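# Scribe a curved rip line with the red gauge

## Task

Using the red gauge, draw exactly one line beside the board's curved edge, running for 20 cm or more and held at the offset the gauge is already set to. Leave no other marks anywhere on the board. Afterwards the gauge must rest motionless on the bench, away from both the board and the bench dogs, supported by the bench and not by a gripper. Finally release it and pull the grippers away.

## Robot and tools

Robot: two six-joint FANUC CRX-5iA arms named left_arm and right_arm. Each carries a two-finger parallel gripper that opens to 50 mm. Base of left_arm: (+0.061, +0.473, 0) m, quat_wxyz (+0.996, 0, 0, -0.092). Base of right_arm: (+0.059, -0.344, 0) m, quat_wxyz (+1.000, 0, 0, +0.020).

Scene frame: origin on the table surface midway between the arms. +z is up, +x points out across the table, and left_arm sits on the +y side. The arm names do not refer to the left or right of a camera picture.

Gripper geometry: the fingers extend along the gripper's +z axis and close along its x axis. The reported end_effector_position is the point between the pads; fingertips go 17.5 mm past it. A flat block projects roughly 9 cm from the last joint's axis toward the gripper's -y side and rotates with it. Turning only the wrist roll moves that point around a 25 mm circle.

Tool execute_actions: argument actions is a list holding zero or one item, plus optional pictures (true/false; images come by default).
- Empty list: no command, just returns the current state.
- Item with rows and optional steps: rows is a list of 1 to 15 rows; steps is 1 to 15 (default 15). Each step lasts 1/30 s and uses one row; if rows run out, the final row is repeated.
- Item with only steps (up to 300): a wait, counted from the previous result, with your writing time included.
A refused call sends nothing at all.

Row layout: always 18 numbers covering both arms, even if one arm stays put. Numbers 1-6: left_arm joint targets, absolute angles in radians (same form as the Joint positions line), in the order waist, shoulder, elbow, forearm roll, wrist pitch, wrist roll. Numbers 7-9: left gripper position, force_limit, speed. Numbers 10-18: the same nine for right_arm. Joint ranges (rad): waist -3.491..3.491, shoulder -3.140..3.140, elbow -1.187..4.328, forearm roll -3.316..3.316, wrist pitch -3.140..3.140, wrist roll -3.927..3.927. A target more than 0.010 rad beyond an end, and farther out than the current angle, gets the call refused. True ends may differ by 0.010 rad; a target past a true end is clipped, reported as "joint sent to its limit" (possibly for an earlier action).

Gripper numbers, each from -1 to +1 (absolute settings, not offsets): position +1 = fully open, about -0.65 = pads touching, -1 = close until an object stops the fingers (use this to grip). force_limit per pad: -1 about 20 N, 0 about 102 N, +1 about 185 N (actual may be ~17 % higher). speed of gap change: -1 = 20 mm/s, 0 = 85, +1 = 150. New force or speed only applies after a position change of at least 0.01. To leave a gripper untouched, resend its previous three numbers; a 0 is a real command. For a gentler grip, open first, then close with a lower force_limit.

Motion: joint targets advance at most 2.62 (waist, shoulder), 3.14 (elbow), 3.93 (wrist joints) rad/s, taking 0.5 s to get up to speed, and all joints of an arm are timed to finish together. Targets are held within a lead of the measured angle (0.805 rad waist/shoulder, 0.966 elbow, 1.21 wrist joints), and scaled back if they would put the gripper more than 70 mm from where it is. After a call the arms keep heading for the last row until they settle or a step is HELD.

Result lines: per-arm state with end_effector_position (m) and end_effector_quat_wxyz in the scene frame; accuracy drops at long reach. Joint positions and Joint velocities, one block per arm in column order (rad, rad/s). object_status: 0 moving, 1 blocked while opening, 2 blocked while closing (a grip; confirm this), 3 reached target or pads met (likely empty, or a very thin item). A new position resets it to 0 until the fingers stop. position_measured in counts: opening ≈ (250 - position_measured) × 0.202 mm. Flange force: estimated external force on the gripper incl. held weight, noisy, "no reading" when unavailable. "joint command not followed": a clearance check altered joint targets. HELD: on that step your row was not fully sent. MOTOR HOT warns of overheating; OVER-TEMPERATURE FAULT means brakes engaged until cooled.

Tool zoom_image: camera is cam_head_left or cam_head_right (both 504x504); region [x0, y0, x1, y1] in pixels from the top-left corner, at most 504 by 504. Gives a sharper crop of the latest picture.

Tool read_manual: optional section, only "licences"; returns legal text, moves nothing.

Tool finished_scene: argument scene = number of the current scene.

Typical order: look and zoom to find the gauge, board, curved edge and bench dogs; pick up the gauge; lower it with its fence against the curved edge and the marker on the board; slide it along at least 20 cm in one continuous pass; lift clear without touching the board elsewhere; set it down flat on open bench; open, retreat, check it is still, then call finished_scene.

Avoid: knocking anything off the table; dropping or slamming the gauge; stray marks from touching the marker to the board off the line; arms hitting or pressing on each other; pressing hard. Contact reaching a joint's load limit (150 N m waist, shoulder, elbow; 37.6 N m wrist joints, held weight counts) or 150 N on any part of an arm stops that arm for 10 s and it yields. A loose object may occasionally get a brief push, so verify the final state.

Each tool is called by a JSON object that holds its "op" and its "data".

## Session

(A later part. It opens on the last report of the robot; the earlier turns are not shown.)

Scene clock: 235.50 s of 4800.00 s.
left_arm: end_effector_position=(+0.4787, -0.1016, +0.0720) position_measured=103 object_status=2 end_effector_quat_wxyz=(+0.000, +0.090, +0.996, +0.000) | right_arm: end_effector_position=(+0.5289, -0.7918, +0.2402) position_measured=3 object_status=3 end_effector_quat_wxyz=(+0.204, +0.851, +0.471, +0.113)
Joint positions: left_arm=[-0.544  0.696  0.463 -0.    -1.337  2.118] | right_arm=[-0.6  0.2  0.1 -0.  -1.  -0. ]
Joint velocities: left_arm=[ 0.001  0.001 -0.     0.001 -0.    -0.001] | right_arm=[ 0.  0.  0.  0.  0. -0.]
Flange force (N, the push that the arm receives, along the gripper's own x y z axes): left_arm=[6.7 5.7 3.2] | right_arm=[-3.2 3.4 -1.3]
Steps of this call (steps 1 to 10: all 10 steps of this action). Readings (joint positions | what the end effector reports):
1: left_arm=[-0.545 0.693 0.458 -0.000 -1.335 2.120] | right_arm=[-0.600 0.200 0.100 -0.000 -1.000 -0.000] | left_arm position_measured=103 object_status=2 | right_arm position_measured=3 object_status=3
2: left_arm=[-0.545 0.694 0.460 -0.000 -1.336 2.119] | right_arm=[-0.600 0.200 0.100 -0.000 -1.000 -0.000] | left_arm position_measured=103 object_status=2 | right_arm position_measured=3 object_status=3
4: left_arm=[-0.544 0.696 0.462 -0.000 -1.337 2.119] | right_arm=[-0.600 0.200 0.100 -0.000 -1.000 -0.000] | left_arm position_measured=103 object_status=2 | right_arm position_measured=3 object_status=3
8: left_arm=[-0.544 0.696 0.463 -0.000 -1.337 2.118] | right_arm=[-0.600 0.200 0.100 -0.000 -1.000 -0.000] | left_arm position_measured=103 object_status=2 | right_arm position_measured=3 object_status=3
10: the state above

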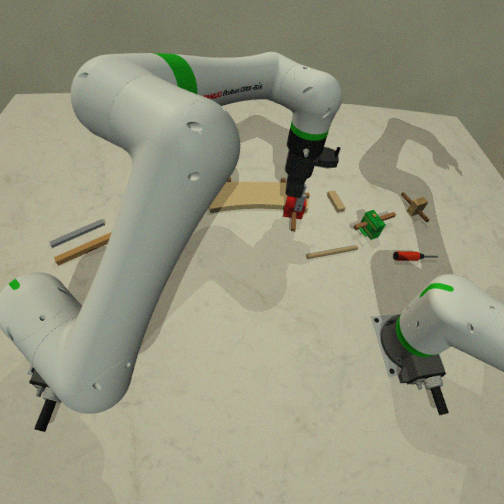

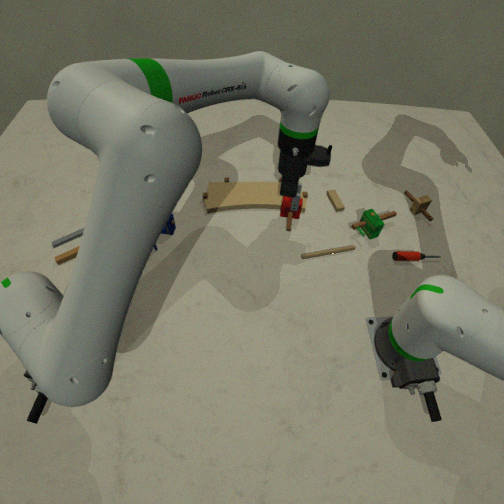

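{"op": "execute_actions", "data": {"actions": [{"rows":[[-0.5416,0.6995,0.4679,0,-1.3392,2.0714,-1,-0.4,-0.5,-0.6,0.2,0.1,0,-1.0,0,1,0,0]],"steps":12}], "pictures": false}}

{"op": "execute_actions", "data": {"actions": [{"rows":[[-0.5406,0.7012,0.4706,0,-1.3402,2.0704,-1,-0.4,-0.5,-0.6,0.2,0.1,0,-1.0,0,1,0,0]],"steps":12}], "pictures": false}}

Scene clock: 243.87 s of 4800.00 s.
left_arm: end_effector_position=(+0.4796, -0.1014, +0.0720) position_measured=103 object_status=2 end_effector_quat_wxyz=(-0.000, +0.112, +0.994, -0.000) | right_arm: end_effector_position=(+0.5289, -0.7918, +0.2402) position_measured=3 object_status=3 end_effector_quat_wxyz=(+0.204, +0.851, +0.471, +0.113)
Joint positions: left_arm=[-0.542  0.699  0.468  0.    -1.339  2.071] | right_arm=[-0.6  0.2  0.1 -0.  -1.   0. ]
Joint velocities: left_arm=[ 0.    -0.     0.    -0.001 -0.    -0.001] | right_arm=[ 0.     0.    -0.    -0.    -0.001  0.   ]
Flange force (N, the push that the arm receives, along the gripper's own x y z axes): left_arm=[4.2 2.3 1.9] | right_arm=[-3.3 4.3 -1.3]
Steps of this call (steps 1 to 15: the robot went on to your last target; steps 16 to 90: nothing new was sent; then 4.97 s passed at rest; steps 91 to 102: all 12 steps of this action). Readings (joint positions | what the end effector reports):
91: left_arm=[-0.544 0.696 0.463 0.000 -1.337 2.117] | right_arm=[-0.600 0.200 0.100 -0.000 -1.000 0.000] | left_arm position_measured=103 object_status=2 | right_arm position_measured=3 object_status=3
92: left_arm=[-0.543 0.697 0.464 0.000 -1.337 2.110] | right_arm=[-0.600 0.200 0.100 -0.000 -1.000 -0.000] | left_arm position_measured=103 object_status=2 | right_arm position_measured=3 object_status=3
94: left_arm=[-0.542 0.699 0.466 0.000 -1.339 2.085] | right_arm=[-0.600 0.200 0.100 -0.000 -1.000 -0.000] | left_arm position_measured=103 object_status=2 | right_arm position_measured=3 object_status=3
98: left_arm=[-0.542 0.699 0.468 0.000 -1.339 2.072] | right_arm=[-0.600 0.200 0.100 -0.000 -1.000 0.000] | left_arm position_measured=103 object_status=2 | right_arm position_measured=3 object_status=3
102: the state above

Scene clock: 244.27 s of 4800.00 s.
left_arm: end_effector_position=(+0.4806, -0.1014, +0.0720) position_measured=103 object_status=2 end_effector_quat_wxyz=(-0.000, +0.112, +0.994, -0.000) | right_arm: end_effector_position=(+0.5289, -0.7918, +0.2402) position_measured=3 object_status=3 end_effector_quat_wxyz=(+0.204, +0.851, +0.471, +0.113)
Joint positions: left_arm=[-0.541  0.701  0.471  0.    -1.34   2.07 ] | right_arm=[-0.6  0.2  0.1 -0.  -1.   0. ]
Joint velocities: left_arm=[-0.    -0.001 -0.001 -0.     0.     0.   ] | right_arm=[ 0.    -0.     0.    -0.     0.     0.001]
Flange force (N, the push that the arm receives, along the gripper's own x y z axes): left_arm=[4.4 1.8 2.0] | right_arm=[-2.7 3.6 -1.6]
Steps of this call (steps 1 to 12: all 12 steps of this action). Readings (joint positions | what the end effector reports):
1: left_arm=[-0.542 0.700 0.468 0.000 -1.339 2.071] | right_arm=[-0.600 0.200 0.100 -0.000 -1.000 -0.000] | left_arm position_measured=103 object_status=2 | right_arm position_measured=3 object_status=3
2: left_arm=[-0.541 0.700 0.469 0.000 -1.340 2.071] | right_arm=[-0.600 0.200 0.100 -0.000 -1.000 0.000] | left_arm position_measured=103 object_status=2 | right_arm position_measured=3 object_status=3
4: left_arm=[-0.541 0.701 0.470 0.000 -1.340 2.071] | right_arm=[-0.600 0.200 0.100 -0.000 -1.000 0.000] | left_arm position_measured=103 object_status=2 | right_arm position_measured=3 object_status=3
8: left_arm=[-0.541 0.701 0.471 0.000 -1.340 2.070] | right_arm=[-0.600 0.200 0.100 -0.000 -1.000 -0.000] | left_arm position_measured=103 object_status=2 | right_arm position_measured=3 object_status=3
12: the state above

{"op": "execute_actions", "data": {"actions": [{"rows":[[-0.5391,0.7036,0.4746,0,-1.3418,2.0689,-1,-0.4,-0.5,-0.6,0.2,0.1,0,-1.0,0,1,0,0]],"steps":12}], "pictures": false}}

{"op": "execute_actions", "data": {"actions": [{"rows":[[-0.5377,0.7061,0.4786,0,-1.3433,2.0675,-1,-0.4,-0.5,-0.6,0.2,0.1,0,-1.0,0,1,0,0]],"steps":12}], "pictures": false}}

Scene clock: 255.70 s of 4800.00 s.
left_arm: end_effector_position=(+0.4821, -0.1014, +0.0720) position_measured=103 object_status=2 end_effector_quat_wxyz=(-0.000, +0.112, +0.994, -0.000) | right_arm: end_effector_position=(+0.5289, -0.7918, +0.2402) position_measured=3 object_status=3 end_effector_quat_wxyz=(+0.204, +0.851, +0.471, +0.113)
Joint positions: left_arm=[-0.539  0.704  0.475  0.    -1.342  2.069] | right_arm=[-0.6  0.2  0.1 -0.  -1.  -0. ]
Joint velocities: left_arm=[ 0.     0.001  0.001  0.001 -0.    -0.002] | right_arm=[-0.    -0.001  0.001 -0.    -0.     0.   ]
Flange force (N, the push that the arm receives, along the gripper's own x y z axes): left_arm=[5.9 3.3 2.8] | right_arm=[-2.9 2.4 -1.4]
Steps of this call (steps 1 to 15: the robot went on to your last target; steps 16 to 90: nothing new was sent; then 8.03 s passed at rest; steps 91 to 102: all 12 steps of this action). Readings (joint positions | what the end effector reports):
91: left_arm=[-0.540 0.701 0.471 0.000 -1.340 2.070] | right_arm=[-0.600 0.200 0.100 -0.000 -1.000 -0.000] | left_arm position_measured=103 object_status=2 | right_arm position_measured=3 object_status=3
92: left_arm=[-0.540 0.702 0.472 0.000 -1.341 2.070] | right_arm=[-0.600 0.200 0.100 -0.000 -1.000 -0.000] | left_arm position_measured=103 object_status=2 | right_arm position_measured=3 object_status=3
94: left_arm=[-0.539 0.703 0.474 0.000 -1.342 2.069] | right_arm=[-0.600 0.200 0.100 -0.000 -1.000 0.000] | left_arm position_measured=103 object_status=2 | right_arm position_measured=3 object_status=3
98: left_arm=[-0.539 0.704 0.475 0.000 -1.342 2.069] | right_arm=[-0.600 0.200 0.100 -0.000 -1.000 -0.000] | left_arm position_measured=103 object_status=2 | right_arm position_measured=3 object_status=3
102: the state above

Scene clock: 256.10 s of 4800.00 s.
left_arm: end_effector_position=(+0.4836, -0.1014, +0.0720) position_measured=103 object_status=2 end_effector_quat_wxyz=(-0.000, +0.112, +0.994, -0.000) | right_arm: end_effector_position=(+0.5289, -0.7918, +0.2402) position_measured=3 object_status=3 end_effector_quat_wxyz=(+0.204, +0.851, +0.471, +0.113)
Joint positions: left_arm=[-0.538  0.706  0.479  0.    -1.343  2.068] | right_arm=[-0.6  0.2  0.1 -0.  -1.   0. ]
Joint velocities: left_arm=[-0.001 -0.001  0.     0.001 -0.     0.001] | right_arm=[-0.     0.     0.001  0.    -0.     0.001]
Flange force (N, the push that the arm receives, along the gripper's own x y z axes): left_arm=[1.5 0.8 1.3] | right_arm=[-2.7 2.6 -1.8]
Steps of this call (steps 1 to 12: all 12 steps of this action). Readings (joint positions | what the end effector reports):
1: left_arm=[-0.539 0.704 0.475 0.000 -1.342 2.069] | right_arm=[-0.600 0.200 0.100 -0.000 -1.000 -0.000] | left_arm position_measured=103 object_status=2 | right_arm position_measured=3 object_status=3
2: left_arm=[-0.539 0.705 0.476 0.000 -1.342 2.068] | right_arm=[-0.600 0.200 0.100 -0.000 -1.000 -0.000] | left_arm position_measured=103 object_status=2 | right_arm position_measured=3 object_status=3
4: left_arm=[-0.538 0.706 0.478 0.000 -1.343 2.068] | right_arm=[-0.600 0.200 0.100 -0.000 -1.000 -0.000] | left_arm position_measured=103 object_status=2 | right_arm position_measured=3 object_status=3
8: left_arm=[-0.538 0.706 0.479 0.000 -1.343 2.068] | right_arm=[-0.600 0.200 0.100 -0.000 -1.000 -0.000] | left_arm position_measured=103 object_status=2 | right_arm position_measured=3 object_status=3
12: the state above

{"op": "execute_actions", "data": {"actions": [{"rows":[[-0.5362,0.7085,0.4826,0,-1.3449,2.066,-1,-0.4,-0.5,-0.6,0.2,0.1,0,-1.0,0,1,0,0]],"steps":12}], "pictures": false}}

{"op": "execute_actions", "data": {"actions": [{"rows":[[-0.5347,0.711,0.4866,0,-1.3464,2.0645,-1,-0.4,-0.5,-0.6,0.2,0.1,0,-1.0,0,1,0,0]],"steps":12}]}}

{"op": "zoom_image", "data": {"camera": "cam_head_left", "region": [250,170,330,240]}}

Scene clock: 265.00 s of 4800.00 s.
left_arm: end_effector_position=(+0.4851, -0.1013, +0.0720) position_measured=103 object_status=2 end_effector_quat_wxyz=(-0.000, +0.112, +0.994, -0.000) | right_arm: end_effector_position=(+0.5289, -0.7918, +0.2402) position_measured=3 object_status=3 end_effector_quat_wxyz=(+0.204, +0.851, +0.471, +0.113)
Joint positions: left_arm=[-0.536  0.708  0.483  0.    -1.345  2.066] | right_arm=[-0.6  0.2  0.1 -0.  -1.  -0. ]
Joint velocities: left_arm=[ 0.001 -0.     0.001 -0.     0.     0.002] | right_arm=[ 0.    -0.    -0.     0.    -0.001  0.   ]
Flange force (N, the push that the arm receives, along the gripper's own x y z axes): left_arm=[4.0 2.7 2.1] | right_arm=[-2.6 1.7 -1.2]
Steps of this call (steps 1 to 15: the robot went on to your last target; steps 16 to 90: nothing new was sent; then 5.50 s passed at rest; steps 91 to 102: all 12 steps of this action). Readings (joint positions | what the end effector reports):
91: left_arm=[-0.538 0.706 0.479 0.000 -1.343 2.067] | right_arm=[-0.600 0.200 0.100 -0.000 -1.000 -0.000] | left_arm position_measured=103 object_status=2 | right_arm position_measured=3 object_status=3
92: left_arm=[-0.537 0.707 0.480 0.000 -1.344 2.067] | right_arm=[-0.600 0.200 0.100 -0.000 -1.000 -0.000] | left_arm position_measured=103 object_status=2 | right_arm position_measured=3 object_status=3
94: left_arm=[-0.536 0.708 0.482 0.000 -1.345 2.066] | right_arm=[-0.600 0.200 0.100 -0.000 -1.000 -0.000] | left_arm position_measured=103 object_status=2 | right_arm position_measured=3 object_status=3
98: left_arm=[-0.536 0.708 0.483 0.000 -1.345 2.066] | right_arm=[-0.600 0.200 0.100 -0.000 -1.000 -0.000] | left_arm position_measured=103 object_status=2 | right_arm position_measured=3 object_status=3
102: the state above

Scene clock: 265.40 s of 4800.00 s.
left_arm: end_effector_position=(+0.4866, -0.1013, +0.0720) position_measured=103 object_status=2 end_effector_quat_wxyz=(-0.000, +0.112, +0.994, +0.000) | right_arm: end_effector_position=(+0.5289, -0.7918, +0.2402) position_measured=3 object_status=3 end_effector_quat_wxyz=(+0.204, +0.851, +0.471, +0.113)
Joint positions: left_arm=[-0.535  0.711  0.487  0.    -1.346  2.065] | right_arm=[-0.6  0.2  0.1 -0.  -1.  -0. ]
Joint velocities: left_arm=[-0.001  0.002 -0.001 -0.    -0.    -0.   ] | right_arm=[ 0.     0.     0.001 -0.001  0.     0.001]
Flange force (N, the push that the arm receives, along the gripper's own x y z axes): left_arm=[19.5 -0.8 -4.2] | right_arm=[-2.3 4.4 -1.9]
Steps of this call (steps 1 to 12: all 12 steps of this action). Readings (joint positions | what the end effector reports):
1: left_arm=[-0.536 0.709 0.483 0.000 -1.345 2.066] | right_arm=[-0.600 0.200 0.100 -0.000 -1.000 -0.000] | left_arm position_measured=103 object_status=2 | right_arm position_measured=3 object_status=3
2: left_arm=[-0.536 0.710 0.484 0.000 -1.346 2.065] | right_arm=[-0.600 0.200 0.100 -0.000 -1.000 -0.000] | left_arm position_measured=103 object_status=2 | right_arm position_measured=3 object_status=3
4: left_arm=[-0.535 0.711 0.486 0.000 -1.346 2.065] | right_arm=[-0.600 0.200 0.100 -0.000 -1.000 0.000] | left_arm position_measured=103 object_status=2 | right_arm position_measured=3 object_status=3
8: left_arm=[-0.535 0.711 0.487 0.000 -1.346 2.065] | right_arm=[-0.600 0.200 0.100 -0.000 -1.000 0.000] | left_arm position_measured=103 object_status=2 | right_arm position_measured=3 object_status=3
12: the state above

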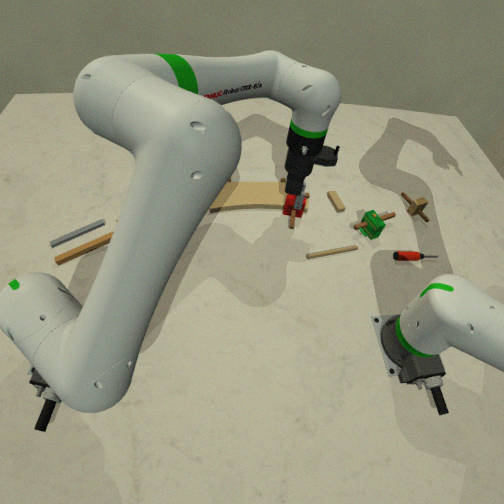

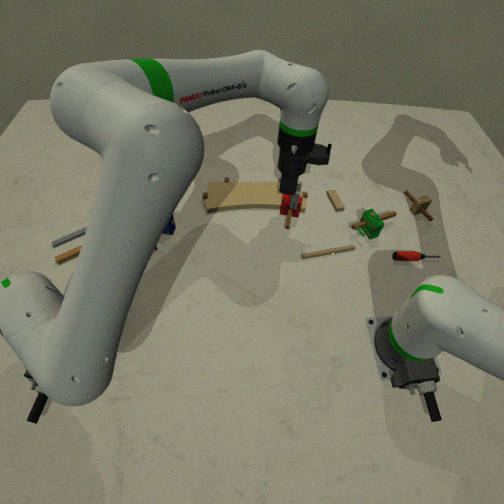

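Region (250, 170, 330, 240) of cam_head_left's 504x504 image, scaled by 6.300, with more detail than that image has; it fills the top 441 rows of this view, and the rest is white.

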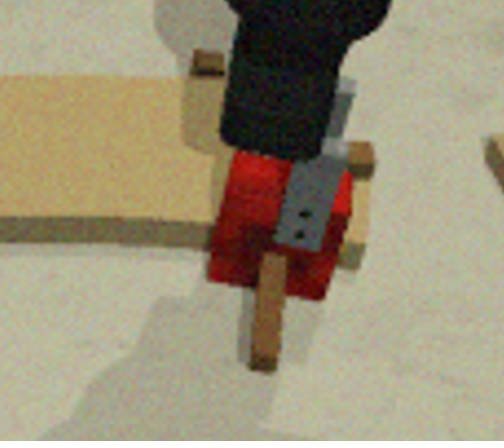

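{"op": "execute_actions", "data": {"actions": [{"rows":[[-0.5362,0.7085,0.4826,0,-1.3449,2.161,-1,-0.4,-0.5,-0.6,0.2,0.1,0,-1.0,0,1,0,0]]}], "pictures": false}}

{"op": "execute_actions", "data": {"actions": [{"rows":[[-0.5347,0.711,0.4866,0,-1.3464,2.1595,-1,-0.4,-0.5,-0.6,0.2,0.1,0,-1.0,0,1,0,0]],"steps":12}], "pictures": false}}

{"op": "execute_actions", "data": {"actions": [{"rows":[[-0.5357,0.7093,0.4839,0,-1.3454,2.12,-1,-0.4,-0.5,-0.6,0.2,0.1,0,-1.0,0,1,0,0]],"steps":12}], "pictures": false}}

{"op": "execute_actions", "data": {"actions": [{"rows":[[-0.5347,0.711,0.4866,0,-1.3464,2.119,-1,-0.4,-0.5,-0.6,0.2,0.1,0,-1.0,0,1,0,0]],"steps":12}], "pictures": false}}

Scene clock: 280.37 s of 4800.00 s.
left_arm: end_effector_position=(+0.4875, -0.1017, +0.0720) position_measured=103 object_status=2 end_effector_quat_wxyz=(+0.000, +0.065, +0.998, +0.000) | right_arm: end_effector_position=(+0.5289, -0.7918, +0.2402) position_measured=3 object_status=3 end_effector_quat_wxyz=(+0.204, +0.851, +0.471, +0.113)
Joint positions: left_arm=[-0.536  0.709  0.483 -0.    -1.345  2.161] | right_arm=[-0.6  0.2  0.1 -0.  -1.  -0. ]
Joint velocities: left_arm=[-0.    -0.002  0.001  0.    -0.     0.001] | right_arm=[ 0.    -0.001 -0.001  0.     0.001  0.002]
Flange force (N, the push that the arm receives, along the gripper's own x y z axes): left_arm=[4.7 3.3 3.1] | right_arm=[-2.9 4.3 -1.4]
Steps of this call (steps 1 to 15: the robot went on to your last target; steps 16 to 90: nothing new was sent; then 11.47 s passed at rest; steps 91 to 105: all 15 steps of this action). Readings (joint positions | what the end effector reports):
91: left_arm=[-0.535 0.711 0.487 0.000 -1.346 2.065] | right_arm=[-0.600 0.200 0.100 -0.000 -1.000 -0.000] | left_arm position_measured=103 object_status=2 | right_arm position_measured=3 object_status=3
92: left_arm=[-0.535 0.711 0.487 0.000 -1.346 2.072] | right_arm=[-0.600 0.200 0.100 -0.000 -1.000 -0.000] | left_arm position_measured=103 object_status=2 | right_arm position_measured=3 object_status=3
94: left_arm=[-0.535 0.710 0.485 -0.000 -1.345 2.111] | right_arm=[-0.600 0.200 0.100 -0.000 -1.000 -0.000] | left_arm position_measured=103 object_status=2 | right_arm position_measured=3 object_status=3
98: left_arm=[-0.536 0.709 0.483 -0.000 -1.345 2.159] | right_arm=[-0.600 0.200 0.100 -0.000 -1.000 -0.000] | left_arm position_measured=103 object_status=2 | right_arm position_measured=3 object_status=3
105: the state above

Scene clock: 280.77 s of 4800.00 s.
left_arm: end_effector_position=(+0.4889, -0.1017, +0.0720) position_measured=103 object_status=2 end_effector_quat_wxyz=(-0.000, +0.065, +0.998, -0.000) | right_arm: end_effector_position=(+0.5289, -0.7918, +0.2402) position_measured=3 object_status=3 end_effector_quat_wxyz=(+0.204, +0.851, +0.471, +0.113)
Joint positions: left_arm=[-0.535  0.711  0.487  0.    -1.347  2.159] | right_arm=[-0.6  0.2  0.1 -0.  -1.  -0. ]
Joint velocities: left_arm=[-0.     0.002  0.     0.001  0.     0.001] | right_arm=[ 0.    -0.     0.     0.    -0.     0.001]
Flange force (N, the push that the arm receives, along the gripper's own x y z axes): left_arm=[25.7 5.4 -8.3] | right_arm=[-3.4 4.4 -1.4]
Steps of this call (steps 1 to 12: all 12 steps of this action). Readings (joint positions | what the end effector reports):
1: left_arm=[-0.536 0.709 0.483 -0.000 -1.345 2.161] | right_arm=[-0.600 0.200 0.100 -0.000 -1.000 -0.000] | left_arm position_measured=103 object_status=2 | right_arm position_measured=3 object_status=3
2: left_arm=[-0.536 0.709 0.484 -0.000 -1.345 2.161] | right_arm=[-0.600 0.200 0.100 -0.000 -1.000 -0.000] | left_arm position_measured=103 object_status=2 | right_arm position_measured=3 object_status=3
4: left_arm=[-0.535 0.710 0.486 -0.000 -1.346 2.160] | right_arm=[-0.600 0.200 0.100 -0.000 -1.000 -0.000] | left_arm position_measured=103 object_status=2 | right_arm position_measured=3 object_status=3
8: left_arm=[-0.535 0.711 0.486 0.000 -1.347 2.160] | right_arm=[-0.600 0.200 0.100 -0.000 -1.000 -0.000] | left_arm position_measured=103 object_status=2 | right_arm position_measured=3 object_status=3
12: the state above

Scene clock: 281.17 s of 4800.00 s.
left_arm: end_effector_position=(+0.4870, -0.1016, +0.0720) position_measured=103 object_status=2 end_effector_quat_wxyz=(+0.000, +0.085, +0.996, -0.000) | right_arm: end_effector_position=(+0.5289, -0.7918, +0.2402) position_measured=3 object_status=3 end_effector_quat_wxyz=(+0.204, +0.851, +0.471, +0.113)
Joint positions: left_arm=[-0.536  0.709  0.484  0.    -1.345  2.12 ] | right_arm=[-0.6  0.2  0.1 -0.  -1.  -0. ]
Joint velocities: left_arm=[-0.     0.001  0.     0.001 -0.     0.001] | right_arm=[ 0.     0.    -0.     0.    -0.     0.001]
Flange force (N, the push that the arm receives, along the gripper's own x y z axes): left_arm=[3.6 2.4 0.6] | right_arm=[-2.9 3.7 -1.2]
Steps of this call (steps 1 to 12: all 12 steps of this action). Readings (joint positions | what the end effector reports):
1: left_arm=[-0.535 0.711 0.487 0.000 -1.347 2.159] | right_arm=[-0.600 0.200 0.100 -0.000 -1.000 -0.000] | left_arm position_measured=103 object_status=2 | right_arm position_measured=3 object_status=3
2: left_arm=[-0.535 0.711 0.486 0.000 -1.346 2.151] | right_arm=[-0.600 0.200 0.100 -0.000 -1.000 -0.000] | left_arm position_measured=103 object_status=2 | right_arm position_measured=3 object_status=3
4: left_arm=[-0.535 0.710 0.485 0.000 -1.345 2.130] | right_arm=[-0.600 0.200 0.100 -0.000 -1.000 -0.000] | left_arm position_measured=103 object_status=2 | right_arm position_measured=3 object_status=3
8: left_arm=[-0.535 0.710 0.484 0.000 -1.345 2.121] | right_arm=[-0.600 0.200 0.100 -0.000 -1.000 -0.000] | left_arm position_measured=103 object_status=2 | right_arm position_measured=3 object_status=3
12: the state above

Scene clock: 281.57 s of 4800.00 s.
left_arm: end_effector_position=(+0.4879, -0.1016, +0.0720) position_measured=103 object_status=2 end_effector_quat_wxyz=(-0.000, +0.085, +0.996, -0.000) | right_arm: end_effector_position=(+0.5289, -0.7918, +0.2402) position_measured=3 object_status=3 end_effector_quat_wxyz=(+0.204, +0.851, +0.471, +0.113)
Joint positions: left_arm=[-0.535  0.711  0.487  0.    -1.346  2.119] | right_arm=[-0.6  0.2  0.1 -0.  -1.  -0. ]
Joint velocities: left_arm=[-0.001 -0.001 -0.     0.001  0.    -0.002] | right_arm=[ 0.     0.    -0.    -0.001 -0.     0.   ]
Flange force (N, the push that the arm receives, along the gripper's own x y z axes): left_arm=[11.2 -0.4 -0.9] | right_arm=[-3.2 4.3 -1.1]
Steps of this call (steps 1 to 12: all 12 steps of this action). Readings (joint positions | what the end effector reports):
1: left_arm=[-0.536 0.709 0.484 0.000 -1.345 2.120] | right_arm=[-0.600 0.200 0.100 -0.000 -1.000 -0.000] | left_arm position_measured=103 object_status=2 | right_arm position_measured=3 object_status=3
2: left_arm=[-0.536 0.710 0.485 0.000 -1.346 2.120] | right_arm=[-0.600 0.200 0.100 -0.000 -1.000 -0.000] | left_arm position_measured=103 object_status=2 | right_arm position_measured=3 object_status=3
4: left_arm=[-0.535 0.710 0.486 0.000 -1.346 2.119] | right_arm=[-0.600 0.200 0.100 -0.000 -1.000 -0.000] | left_arm position_measured=103 object_status=2 | right_arm position_measured=3 object_status=3
8: left_arm=[-0.535 0.711 0.486 0.000 -1.346 2.119] | right_arm=[-0.600 0.200 0.100 -0.000 -1.000 0.000] | left_arm position_measured=103 object_status=2 | right_arm position_measured=3 object_status=3
12: the state above

{"op": "execute_actions", "data": {"actions": [{"rows":[[-0.535,0.7124,0.4817,0,-1.3401,2.124,-1,-0.4,-0.5,-0.6,0.2,0.1,0,-1.0,0,1,0,0]],"steps":12}], "pictures": false}}

{"op": "execute_actions", "data": {"actions": [{"rows":[[-0.535,0.7134,0.4797,0,-1.3371,2.124,-1,-0.4,-0.5,-0.6,0.2,0.1,0,-1.0,0,1,0,0]],"steps":12}], "pictures": false}}

{"op": "execute_actions", "data": {"actions": [{"rows":[[-0.535,0.7143,0.4776,0,-1.3341,2.124,-1,-0.4,-0.5,-0.6,0.2,0.1,0,-1.0,0,1,0,0]],"steps":12}], "pictures": false}}

Scene clock: 301.63 s of 4800.00 s.
left_arm: end_effector_position=(+0.4878, -0.1016, +0.0691) position_measured=103 object_status=2 end_effector_quat_wxyz=(+0.000, +0.083, +0.997, -0.000) | right_arm: end_effector_position=(+0.5289, -0.7918, +0.2402) position_measured=3 object_status=3 end_effector_quat_wxyz=(+0.204, +0.851, +0.471, +0.113)
Joint positions: left_arm=[-0.535  0.712  0.482 -0.    -1.34   2.124] | right_arm=[-0.6  0.2  0.1 -0.  -1.  -0. ]
Joint velocities: left_arm=[0.    0.    0.    0.    0.    0.001] | right_arm=[ 0.    -0.     0.001  0.001 -0.     0.001]
Flange force (N, the push that the arm receives, along the gripper's own x y z axes): left_arm=[22.9 -4.8 -36.1] | right_arm=[-3.4 4.0 -1.3]
Steps of this call (steps 1 to 15: the robot went on to your last target; steps 16 to 90: nothing new was sent; then 16.67 s passed at rest; steps 91 to 102: all 12 steps of this action). Readings (joint positions | what the end effector reports):
91: left_arm=[-0.535 0.711 0.486 0.000 -1.346 2.119] | right_arm=[-0.600 0.200 0.100 -0.000 -1.000 -0.000] | left_arm position_measured=103 object_status=2 | right_arm position_measured=3 object_status=3
92: left_arm=[-0.535 0.711 0.485 -0.000 -1.344 2.121] | right_arm=[-0.600 0.200 0.100 -0.000 -1.000 -0.000] | left_arm position_measured=103 object_status=2 | right_arm position_measured=3 object_status=3
94: left_arm=[-0.535 0.712 0.483 0.000 -1.341 2.123] | right_arm=[-0.600 0.200 0.100 -0.000 -1.000 -0.000] | left_arm position_measured=103 object_status=2 | right_arm position_measured=3 object_status=3
98: left_arm=[-0.535 0.712 0.482 0.000 -1.340 2.124] | right_arm=[-0.600 0.200 0.100 -0.000 -1.000 -0.000] | left_arm position_measured=103 object_status=2 | right_arm position_measured=3 object_status=3
102: the state above

Scene clock: 302.03 s of 4800.00 s.
left_arm: end_effector_position=(+0.4877, -0.1017, +0.0675) position_measured=103 object_status=2 end_effector_quat_wxyz=(+0.000, +0.083, +0.997, -0.000) | right_arm: end_effector_position=(+0.5289, -0.7918, +0.2402) position_measured=3 object_status=3 end_effector_quat_wxyz=(+0.204, +0.851, +0.471, +0.113)
Joint positions: left_arm=[-0.535  0.713  0.48   0.    -1.337  2.124] | right_arm=[-0.6  0.2  0.1 -0.  -1.  -0. ]
Joint velocities: left_arm=[-0.     0.    -0.001  0.     0.    -0.001] | right_arm=[-0.     0.    -0.    -0.     0.001  0.002]
Flange force (N, the push that the arm receives, along the gripper's own x y z axes): left_arm=[38.6 -9.3 -55.5] | right_arm=[-3.4 3.7 -0.6]
Steps of this call (steps 1 to 12: all 12 steps of this action). Readings (joint positions | what the end effector reports):
1: left_arm=[-0.535 0.712 0.482 0.000 -1.340 2.124] | right_arm=[-0.600 0.200 0.100 -0.000 -1.000 -0.000] | left_arm position_measured=103 object_status=2 | right_arm position_measured=3 object_status=3
2: left_arm=[-0.535 0.713 0.481 0.000 -1.339 2.124] | right_arm=[-0.600 0.200 0.100 -0.000 -1.000 0.000] | left_arm position_measured=103 object_status=2 | right_arm position_measured=3 object_status=3
4: left_arm=[-0.535 0.713 0.480 0.000 -1.338 2.124] | right_arm=[-0.600 0.200 0.100 -0.000 -1.000 -0.000] | left_arm position_measured=103 object_status=2 | right_arm position_measured=3 object_status=3
8: left_arm=[-0.535 0.713 0.480 0.000 -1.337 2.124] | right_arm=[-0.600 0.200 0.100 -0.000 -1.000 -0.000] | left_arm position_measured=103 object_status=2 | right_arm position_measured=3 object_status=3
12: the state above

Scene clock: 302.43 s of 4800.00 s.
left_arm: end_effector_position=(+0.4877, -0.1017, +0.0661) position_measured=103 object_status=2 end_effector_quat_wxyz=(-0.000, +0.083, +0.997, -0.000) | right_arm: end_effector_position=(+0.5289, -0.7918, +0.2402) position_measured=3 object_status=3 end_effector_quat_wxyz=(+0.204, +0.851, +0.471, +0.113)
Joint positions: left_arm=[-0.535  0.714  0.478  0.    -1.334  2.124] | right_arm=[-0.6  0.2  0.1 -0.  -1.   0. ]
Joint velocities: left_arm=[ 0.001  0.001  0.001 -0.001  0.     0.002] | right_arm=[-0.    -0.     0.     0.     0.001  0.   ]
Flange force (N, the push that the arm receives, along the gripper's own x y z axes): left_arm=[53.7 -14.8 -75.2] | right_arm=[-2.0 1.3 -1.0]
Steps of this call (steps 1 to 12: all 12 steps of this action). Readings (joint positions | what the end effector reports):
1: left_arm=[-0.535 0.713 0.480 0.000 -1.337 2.124] | right_arm=[-0.600 0.200 0.100 -0.000 -1.000 -0.000] | left_arm position_measured=103 object_status=2 | right_arm position_measured=3 object_status=3
2: left_arm=[-0.535 0.714 0.479 0.000 -1.336 2.124] | right_arm=[-0.600 0.200 0.100 -0.000 -1.000 -0.000] | left_arm position_measured=103 object_status=2 | right_arm position_measured=3 object_status=3
4: left_arm=[-0.535 0.714 0.478 0.000 -1.335 2.124] | right_arm=[-0.600 0.200 0.100 -0.000 -1.000 -0.000] | left_arm position_measured=103 object_status=2 | right_arm position_measured=3 object_status=3
8: left_arm=[-0.535 0.714 0.478 0.000 -1.334 2.124] | right_arm=[-0.600 0.200 0.100 -0.000 -1.000 -0.000] | left_arm position_measured=103 object_status=2 | right_arm position_measured=3 object_status=3
12: the state above

{"op": "execute_actions", "data": {"actions": [{"rows":[[-0.535,0.7111,0.4845,0,-1.3442,2.124,-1,-0.4,-0.5,-0.6,0.2,0.1,0,-1.0,0,1,0,0]],"steps":12}]}}

{"op": "zoom_image", "data": {"camera": "cam_head_left", "region": [250,170,330,240]}}

{"op": "zoom_image", "data": {"camera": "cam_head_right", "region": [200,170,280,220]}}

Scene clock: 309.00 s of 4800.00 s.
left_arm: end_effector_position=(+0.4880, -0.1013, +0.0707) position_measured=103 object_status=2 end_effector_quat_wxyz=(-0.000, +0.083, +0.997, +0.000) | right_arm: end_effector_position=(+0.5289, -0.7918, +0.2402) position_measured=3 object_status=3 end_effector_quat_wxyz=(+0.204, +0.851, +0.471, +0.113)
Joint positions: left_arm=[-0.535  0.711  0.484 -0.    -1.344  2.124] | right_arm=[-0.6  0.2  0.1 -0.  -1.   0. ]
Joint velocities: left_arm=[ 0.    -0.004  0.001  0.002 -0.     0.001] | right_arm=[-0.001  0.     0.     0.001  0.001  0.001]
Flange force (N, the push that the arm receives, along the gripper's own x y z axes): left_arm=[20.0 4.1 7.5] | right_arm=[-3.0 4.0 -0.8]
Steps of this call (steps 1 to 15: the robot went on to your last target; steps 16 to 90: nothing new was sent; then 3.17 s passed at rest; steps 91 to 102: all 12 steps of this action). Readings (joint positions | what the end effector reports):
91: left_arm=[-0.535 0.714 0.478 -0.000 -1.335 2.124] | right_arm=[-0.600 0.200 0.100 -0.000 -1.000 -0.000] | left_arm position_measured=103 object_status=2 | right_arm position_measured=3 object_status=3
92: left_arm=[-0.535 0.714 0.480 -0.001 -1.338 2.124] | right_arm=[-0.600 0.200 0.100 -0.000 -1.000 -0.000] | left_arm position_measured=103 object_status=2 | right_arm position_measured=3 object_status=3
94: left_arm=[-0.535 0.713 0.483 -0.001 -1.342 2.124] | right_arm=[-0.600 0.200 0.100 -0.000 -1.000 -0.000] | left_arm position_measured=103 object_status=2 | right_arm position_measured=3 object_status=3
98: left_arm=[-0.535 0.712 0.484 -0.001 -1.344 2.124] | right_arm=[-0.600 0.200 0.100 -0.000 -1.000 0.000] | left_arm position_measured=103 object_status=2 | right_arm position_measured=3 object_status=3
102: the state above

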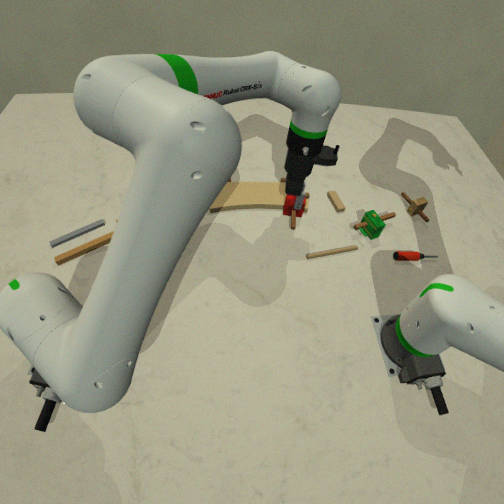

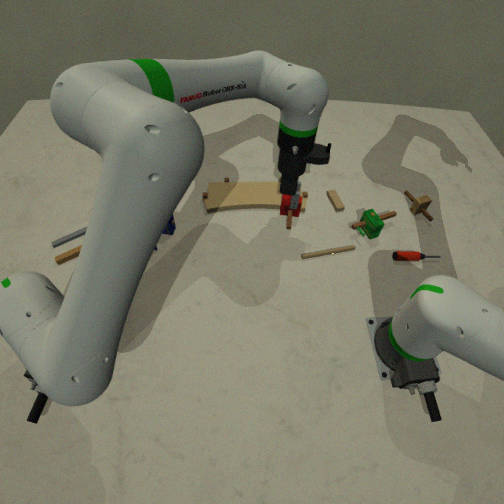

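Region (250, 170, 330, 240) of cam_head_left's 504x504 image, scaled by 6.300, with more detail than that image has; it fills the top 441 rows of this view, and the rest is white.

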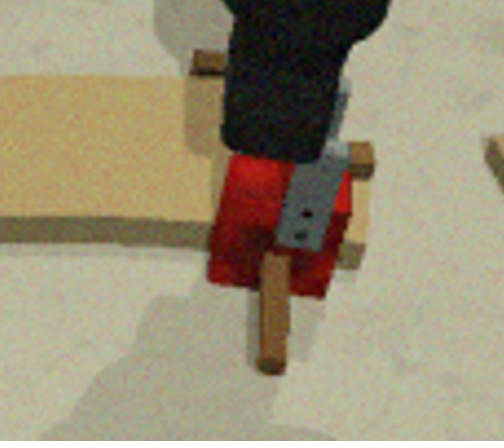

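Region (200, 170, 280, 220) of cam_head_right's 504x504 image, scaled by 6.300, with more detail than that image has; it fills the top 315 rows of this view, and the rest is white.

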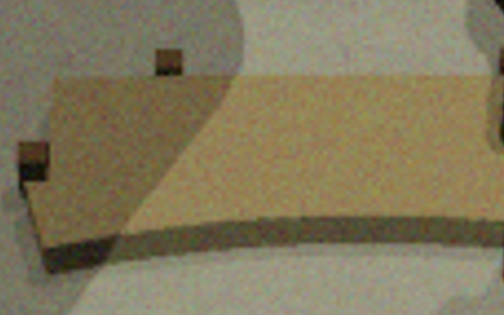

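{"op": "execute_actions", "data": {"actions": [{"rows":[[-0.535,0.7115,0.4838,0,-1.3431,2.124,-1,-0.4,-0.5,-0.6,0.2,0.1,0,-1.0,0,1,0,0]],"steps":12}], "pictures": false}}

{"op": "execute_actions", "data": {"actions": [{"rows":[[-0.5188,0.6852,0.441,0,-1.3266,2.1308,-1,-0.4,-0.5,-0.6,0.2,0.1,0,-1.0,0,1,0,0]]}], "pictures": false}}

Scene clock: 334.37 s of 4800.00 s.
left_arm: end_effector_position=(+0.4878, -0.1016, +0.0706) position_measured=103 object_status=2 end_effector_quat_wxyz=(+0.000, +0.083, +0.997, -0.000) | right_arm: end_effector_position=(+0.5289, -0.7918, +0.2402) position_measured=3 object_status=3 end_effector_quat_wxyz=(+0.204, +0.851, +0.471, +0.113)
Joint positions: left_arm=[-0.535  0.711  0.484  0.    -1.343  2.124] | right_arm=[-0.6  0.2  0.1 -0.  -1.  -0. ]
Joint velocities: left_arm=[ 0.001 -0.    -0.001 -0.    -0.    -0.   ] | right_arm=[ 0.     0.    -0.     0.    -0.     0.001]
Flange force (N, the push that the arm receives, along the gripper's own x y z axes): left_arm=[20.9 2.9 -2.1] | right_arm=[-3.3 3.1 -0.9]
Steps of this call (steps 1 to 15: the robot went on to your last target; steps 16 to 90: nothing new was sent; then 21.97 s passed at rest; steps 91 to 102: all 12 steps of this action). Readings (joint positions | what the end effector reports):
91: left_arm=[-0.535 0.711 0.485 0.000 -1.344 2.124] | right_arm=[-0.600 0.200 0.100 -0.000 -1.000 0.000] | left_arm position_measured=103 object_status=2 | right_arm position_measured=3 object_status=3
92: left_arm=[-0.535 0.711 0.484 0.000 -1.344 2.124] | right_arm=[-0.600 0.200 0.100 -0.000 -1.000 -0.000] | left_arm position_measured=103 object_status=2 | right_arm position_measured=3 object_status=3
94: left_arm=[-0.535 0.711 0.484 0.000 -1.343 2.124] | right_arm=[-0.600 0.200 0.100 -0.000 -1.000 -0.000] | left_arm position_measured=103 object_status=2 | right_arm position_measured=3 object_status=3
98: left_arm=[-0.535 0.711 0.484 0.000 -1.343 2.124] | right_arm=[-0.600 0.200 0.100 -0.000 -1.000 -0.000] | left_arm position_measured=103 object_status=2 | right_arm position_measured=3 object_status=3
102: the state above

Scene clock: 334.87 s of 4800.00 s.
left_arm: end_effector_position=(+0.4896, -0.0883, +0.0705) position_measured=103 object_status=2 end_effector_quat_wxyz=(-0.000, +0.071, +0.997, -0.000) | right_arm: end_effector_position=(+0.5289, -0.7918, +0.2402) position_measured=3 object_status=3 end_effector_quat_wxyz=(+0.204, +0.851, +0.471, +0.113)
Joint positions: left_arm=[-0.519  0.685  0.441  0.    -1.327  2.131] | right_arm=[-0.6  0.2  0.1 -0.  -1.  -0. ]
Joint velocities: left_arm=[ 0.001 -0.    -0.     0.001 -0.     0.   ] | right_arm=[-0.    -0.    -0.    -0.     0.001 -0.   ]
Flange force (N, the push that the arm receives, along the gripper's own x y z axes): left_arm=[17.5 -4.2 2.0] | right_arm=[-2.8 4.3 -1.4]
Steps of this call (steps 1 to 15: all 15 steps of this action). Readings (joint positions | what the end effector reports):
1: left_arm=[-0.535 0.711 0.483 0.000 -1.343 2.124] | right_arm=[-0.600 0.200 0.100 -0.000 -1.000 0.000] | left_arm position_measured=103 object_status=2 | right_arm position_measured=3 object_status=3
2: left_arm=[-0.533 0.708 0.477 0.000 -1.340 2.124] | right_arm=[-0.600 0.200 0.100 -0.000 -1.000 -0.000] | left_arm position_measured=103 object_status=2 | right_arm position_measured=3 object_status=3
4: left_arm=[-0.524 0.694 0.454 0.000 -1.332 2.128] | right_arm=[-0.600 0.200 0.100 -0.000 -1.000 -0.000] | left_arm position_measured=103 object_status=2 | right_arm position_measured=3 object_status=3
8: left_arm=[-0.519 0.686 0.442 0.000 -1.327 2.131] | right_arm=[-0.600 0.200 0.100 0.000 -1.000 -0.000] | left_arm position_measured=103 object_status=2 | right_arm position_measured=3 object_status=3
15: the state above

{"op": "execute_actions", "data": {"actions": [{"rows":[[-0.5193,0.6854,0.4377,0,-1.3231,2.1313,-1,-0.4,-0.5,-0.6,0.2,0.1,0,-1.0,0,1,0,0]]}], "pictures": false}}

{"op": "execute_actions", "data": {"actions": [{"rows":[[-0.5355,0.7116,0.4804,0,-1.3396,2.1245,-1,-0.4,-0.5,-0.6,0.2,0.1,0,-1.0,0,1,0,0]]}], "pictures": false}}

Scene clock: 343.80 s of 4800.00 s.
left_arm: end_effector_position=(+0.4892, -0.0882, +0.0691) position_measured=103 object_status=2 end_effector_quat_wxyz=(+0.000, +0.071, +0.997, -0.000) | right_arm: end_effector_position=(+0.5289, -0.7918, +0.2402) position_measured=3 object_status=3 end_effector_quat_wxyz=(+0.204, +0.851, +0.471, +0.113)
Joint positions: left_arm=[-0.519  0.685  0.438 -0.    -1.323  2.131] | right_arm=[-0.6  0.2  0.1 -0.  -1.  -0. ]
Joint velocities: left_arm=[-0.001 -0.001  0.    -0.001  0.    -0.   ] | right_arm=[-0.     0.001 -0.    -0.    -0.     0.002]
Flange force (N, the push that the arm receives, along the gripper's own x y z axes): left_arm=[16.3 2.0 -7.0] | right_arm=[-2.6 2.4 -1.3]
Steps of this call (steps 1 to 15: the robot went on to your last target; steps 16 to 90: nothing new was sent; then 5.43 s passed at rest; steps 91 to 105: all 15 steps of this action). Readings (joint positions | what the end effector reports):
91: left_arm=[-0.519 0.685 0.441 -0.000 -1.326 2.131] | right_arm=[-0.600 0.200 0.100 -0.000 -1.000 -0.000] | left_arm position_measured=103 object_status=2 | right_arm position_measured=3 object_status=3
92: left_arm=[-0.519 0.685 0.440 -0.000 -1.325 2.131] | right_arm=[-0.600 0.200 0.100 -0.000 -1.000 0.000] | left_arm position_measured=103 object_status=2 | right_arm position_measured=3 object_status=3
94: left_arm=[-0.519 0.685 0.438 -0.000 -1.324 2.131] | right_arm=[-0.600 0.200 0.100 -0.000 -1.000 0.000] | left_arm position_measured=103 object_status=2 | right_arm position_measured=3 object_status=3
98: left_arm=[-0.519 0.685 0.438 -0.000 -1.323 2.131] | right_arm=[-0.600 0.200 0.100 -0.000 -1.000 -0.000] | left_arm position_measured=103 object_status=2 | right_arm position_measured=3 object_status=3
105: the state above

Scene clock: 344.30 s of 4800.00 s.
left_arm: end_effector_position=(+0.4873, -0.1016, +0.0689) position_measured=103 object_status=2 end_effector_quat_wxyz=(+0.000, +0.083, +0.997, +0.000) | right_arm: end_effector_position=(+0.5289, -0.7918, +0.2402) position_measured=3 object_status=3 end_effector_quat_wxyz=(+0.204, +0.851, +0.471, +0.113)
Joint positions: left_arm=[-0.535  0.712  0.48  -0.    -1.34   2.125] | right_arm=[-0.6  0.2  0.1 -0.  -1.   0. ]
Joint velocities: left_arm=[ 0.001  0.001  0.001  0.    -0.    -0.001] | right_arm=[-0.    -0.     0.001  0.     0.    -0.001]
Flange force (N, the push that the arm receives, along the gripper's own x y z axes): left_arm=[18.3 7.6 -9.1] | right_arm=[-2.4 4.0 -1.3]
Steps of this call (steps 1 to 15: all 15 steps of this action). Readings (joint positions | what the end effector reports):
1: left_arm=[-0.520 0.686 0.438 -0.000 -1.323 2.131] | right_arm=[-0.600 0.200 0.100 -0.000 -1.000 -0.000] | left_arm position_measured=103 object_status=2 | right_arm position_measured=3 object_status=3
2: left_arm=[-0.522 0.689 0.444 -0.000 -1.326 2.131] | right_arm=[-0.600 0.200 0.100 -0.000 -1.000 -0.000] | left_arm position_measured=103 object_status=2 | right_arm position_measured=3 object_status=3
4: left_arm=[-0.530 0.703 0.467 -0.000 -1.334 2.127] | right_arm=[-0.600 0.200 0.100 -0.000 -1.000 -0.000] | left_arm position_measured=103 object_status=2 | right_arm position_measured=3 object_status=3
8: left_arm=[-0.535 0.711 0.480 -0.000 -1.339 2.125] | right_arm=[-0.600 0.200 0.100 -0.000 -1.000 -0.000] | left_arm position_measured=103 object_status=2 | right_arm position_measured=3 object_status=3
15: the state above

{"op": "execute_actions", "data": {"actions": [{"rows":[[-0.5193,0.6854,0.4377,0,-1.3231,2.1313,-1,-0.4,-0.5,-0.6,0.2,0.1,0,-1.0,0,1,0,0]],"steps":12}], "pictures": false}}

{"op": "execute_actions", "data": {"actions": [{"rows":[[-0.5029,0.6595,0.3953,0,-1.3066,2.1377,-1,-0.4,-0.5,-0.6,0.2,0.1,0,-1.0,0,1,0,0]],"steps":12}], "pictures": false}}

{"op": "execute_actions", "data": {"actions": [{"rows":[[-0.4864,0.6342,0.3542,0,-1.2908,2.1437,-1,-0.4,-0.5,-0.6,0.2,0.1,0,-1.0,0,1,0,0]],"steps":12}], "pictures": false}}

Scene clock: 354.20 s of 4800.00 s.
left_arm: end_effector_position=(+0.4891, -0.0883, +0.0690) position_measured=103 object_status=2 end_effector_quat_wxyz=(-0.000, +0.071, +0.997, -0.000) | right_arm: end_effector_position=(+0.5289, -0.7918, +0.2402) position_measured=3 object_status=3 end_effector_quat_wxyz=(+0.204, +0.851, +0.471, +0.113)
Joint positions: left_arm=[-0.519  0.685  0.438  0.    -1.323  2.131] | right_arm=[-0.6  0.2  0.1 -0.  -1.  -0. ]
Joint velocities: left_arm=[-0.    -0.002 -0.001 -0.001  0.    -0.   ] | right_arm=[ 0.     0.    -0.    -0.001  0.001  0.   ]
Flange force (N, the push that the arm receives, along the gripper's own x y z axes): left_arm=[12.2 -4.7 -6.9] | right_arm=[-3.0 3.2 -1.9]
Steps of this call (steps 1 to 15: the robot went on to your last target; steps 16 to 90: nothing new was sent; then 6.50 s passed at rest; steps 91 to 102: all 12 steps of this action). Readings (joint positions | what the end effector reports):
91: left_arm=[-0.535 0.711 0.480 0.000 -1.340 2.124] | right_arm=[-0.600 0.200 0.100 -0.000 -1.000 -0.000] | left_arm position_measured=103 object_status=2 | right_arm position_measured=3 object_status=3
92: left_arm=[-0.534 0.708 0.474 0.000 -1.337 2.125] | right_arm=[-0.600 0.200 0.100 -0.000 -1.000 -0.000] | left_arm position_measured=103 object_status=2 | right_arm position_measured=3 object_status=3
94: left_arm=[-0.525 0.694 0.451 0.000 -1.328 2.129] | right_arm=[-0.600 0.200 0.100 -0.000 -1.000 -0.000] | left_arm position_measured=103 object_status=2 | right_arm position_measured=3 object_status=3
98: left_arm=[-0.520 0.686 0.438 0.000 -1.323 2.131] | right_arm=[-0.600 0.200 0.100 -0.000 -1.000 -0.000] | left_arm position_measured=103 object_status=2 | right_arm position_measured=3 object_status=3
102: the state above

Scene clock: 354.60 s of 4800.00 s.
left_arm: end_effector_position=(+0.4907, -0.0748, +0.0687) position_measured=103 object_status=2 end_effector_quat_wxyz=(+0.000, +0.060, +0.998, +0.000) | right_arm: end_effector_position=(+0.5289, -0.7918, +0.2402) position_measured=3 object_status=3 end_effector_quat_wxyz=(+0.204, +0.851, +0.471, +0.113)
Joint positions: left_arm=[-0.503  0.66   0.395 -0.    -1.307  2.138] | right_arm=[-0.6  0.2  0.1 -0.  -1.  -0. ]
Joint velocities: left_arm=[ 0.001 -0.    -0.002 -0.001  0.     0.001] | right_arm=[-0.     0.    -0.001  0.    -0.001 -0.001]
Flange force (N, the push that the arm receives, along the gripper's own x y z axes): left_arm=[13.3 -2.1 -9.2] | right_arm=[-2.6 3.4 -1.8]
Steps of this call (steps 1 to 12: all 12 steps of this action). Readings (joint positions | what the end effector reports):
1: left_arm=[-0.519 0.685 0.437 0.000 -1.323 2.131] | right_arm=[-0.600 0.200 0.100 -0.000 -1.000 -0.000] | left_arm position_measured=103 object_status=2 | right_arm position_measured=3 object_status=3
2: left_arm=[-0.517 0.682 0.431 0.000 -1.320 2.132] | right_arm=[-0.600 0.200 0.100 -0.000 -1.000 -0.000] | left_arm position_measured=103 object_status=2 | right_arm position_measured=3 object_status=3
4: left_arm=[-0.508 0.668 0.409 0.000 -1.312 2.136] | right_arm=[-0.600 0.200 0.100 -0.000 -1.000 -0.000] | left_arm position_measured=103 object_status=2 | right_arm position_measured=3 object_status=3
8: left_arm=[-0.503 0.660 0.396 -0.000 -1.307 2.138] | right_arm=[-0.600 0.200 0.100 -0.000 -1.000 0.000] | left_arm position_measured=103 object_status=2 | right_arm position_measured=3 object_status=3
12: the state above

Scene clock: 355.00 s of 4800.00 s.
left_arm: end_effector_position=(+0.4919, -0.0614, +0.0685) position_measured=103 object_status=2 end_effector_quat_wxyz=(+0.000, +0.049, +0.999, -0.000) | right_arm: end_effector_position=(+0.5289, -0.7918, +0.2402) position_measured=3 object_status=3 end_effector_quat_wxyz=(+0.204, +0.851, +0.471, +0.113)
Joint positions: left_arm=[-0.486  0.634  0.354 -0.    -1.291  2.144] | right_arm=[-0.6  0.2  0.1 -0.  -1.  -0. ]
Joint velocities: left_arm=[-0.     0.001 -0.002 -0.001  0.     0.   ] | right_arm=[ 0.     0.    -0.001 -0.     0.001 -0.   ]
Flange force (N, the push that the arm receives, along the gripper's own x y z axes): left_arm=[14.0 -3.4 -12.0] | right_arm=[-2.7 2.9 -2.0]
Steps of this call (steps 1 to 12: all 12 steps of this action). Readings (joint positions | what the end effector reports):
1: left_arm=[-0.503 0.659 0.395 -0.000 -1.306 2.138] | right_arm=[-0.600 0.200 0.100 -0.000 -1.000 0.000] | left_arm position_measured=103 object_status=2 | right_arm position_measured=3 object_status=3
2: left_arm=[-0.500 0.656 0.389 -0.000 -1.304 2.139] | right_arm=[-0.600 0.200 0.100 -0.000 -1.000 0.000] | left_arm position_measured=103 object_status=2 | right_arm position_measured=3 object_status=3
4: left_arm=[-0.491 0.642 0.367 -0.000 -1.296 2.142] | right_arm=[-0.600 0.200 0.100 -0.000 -1.000 -0.000] | left_arm position_measured=103 object_status=2 | right_arm position_measured=3 object_status=3
8: left_arm=[-0.487 0.634 0.355 -0.000 -1.291 2.144] | right_arm=[-0.600 0.200 0.100 -0.000 -1.000 -0.000] | left_arm position_measured=103 object_status=2 | right_arm position_measured=3 object_status=3
12: the state above


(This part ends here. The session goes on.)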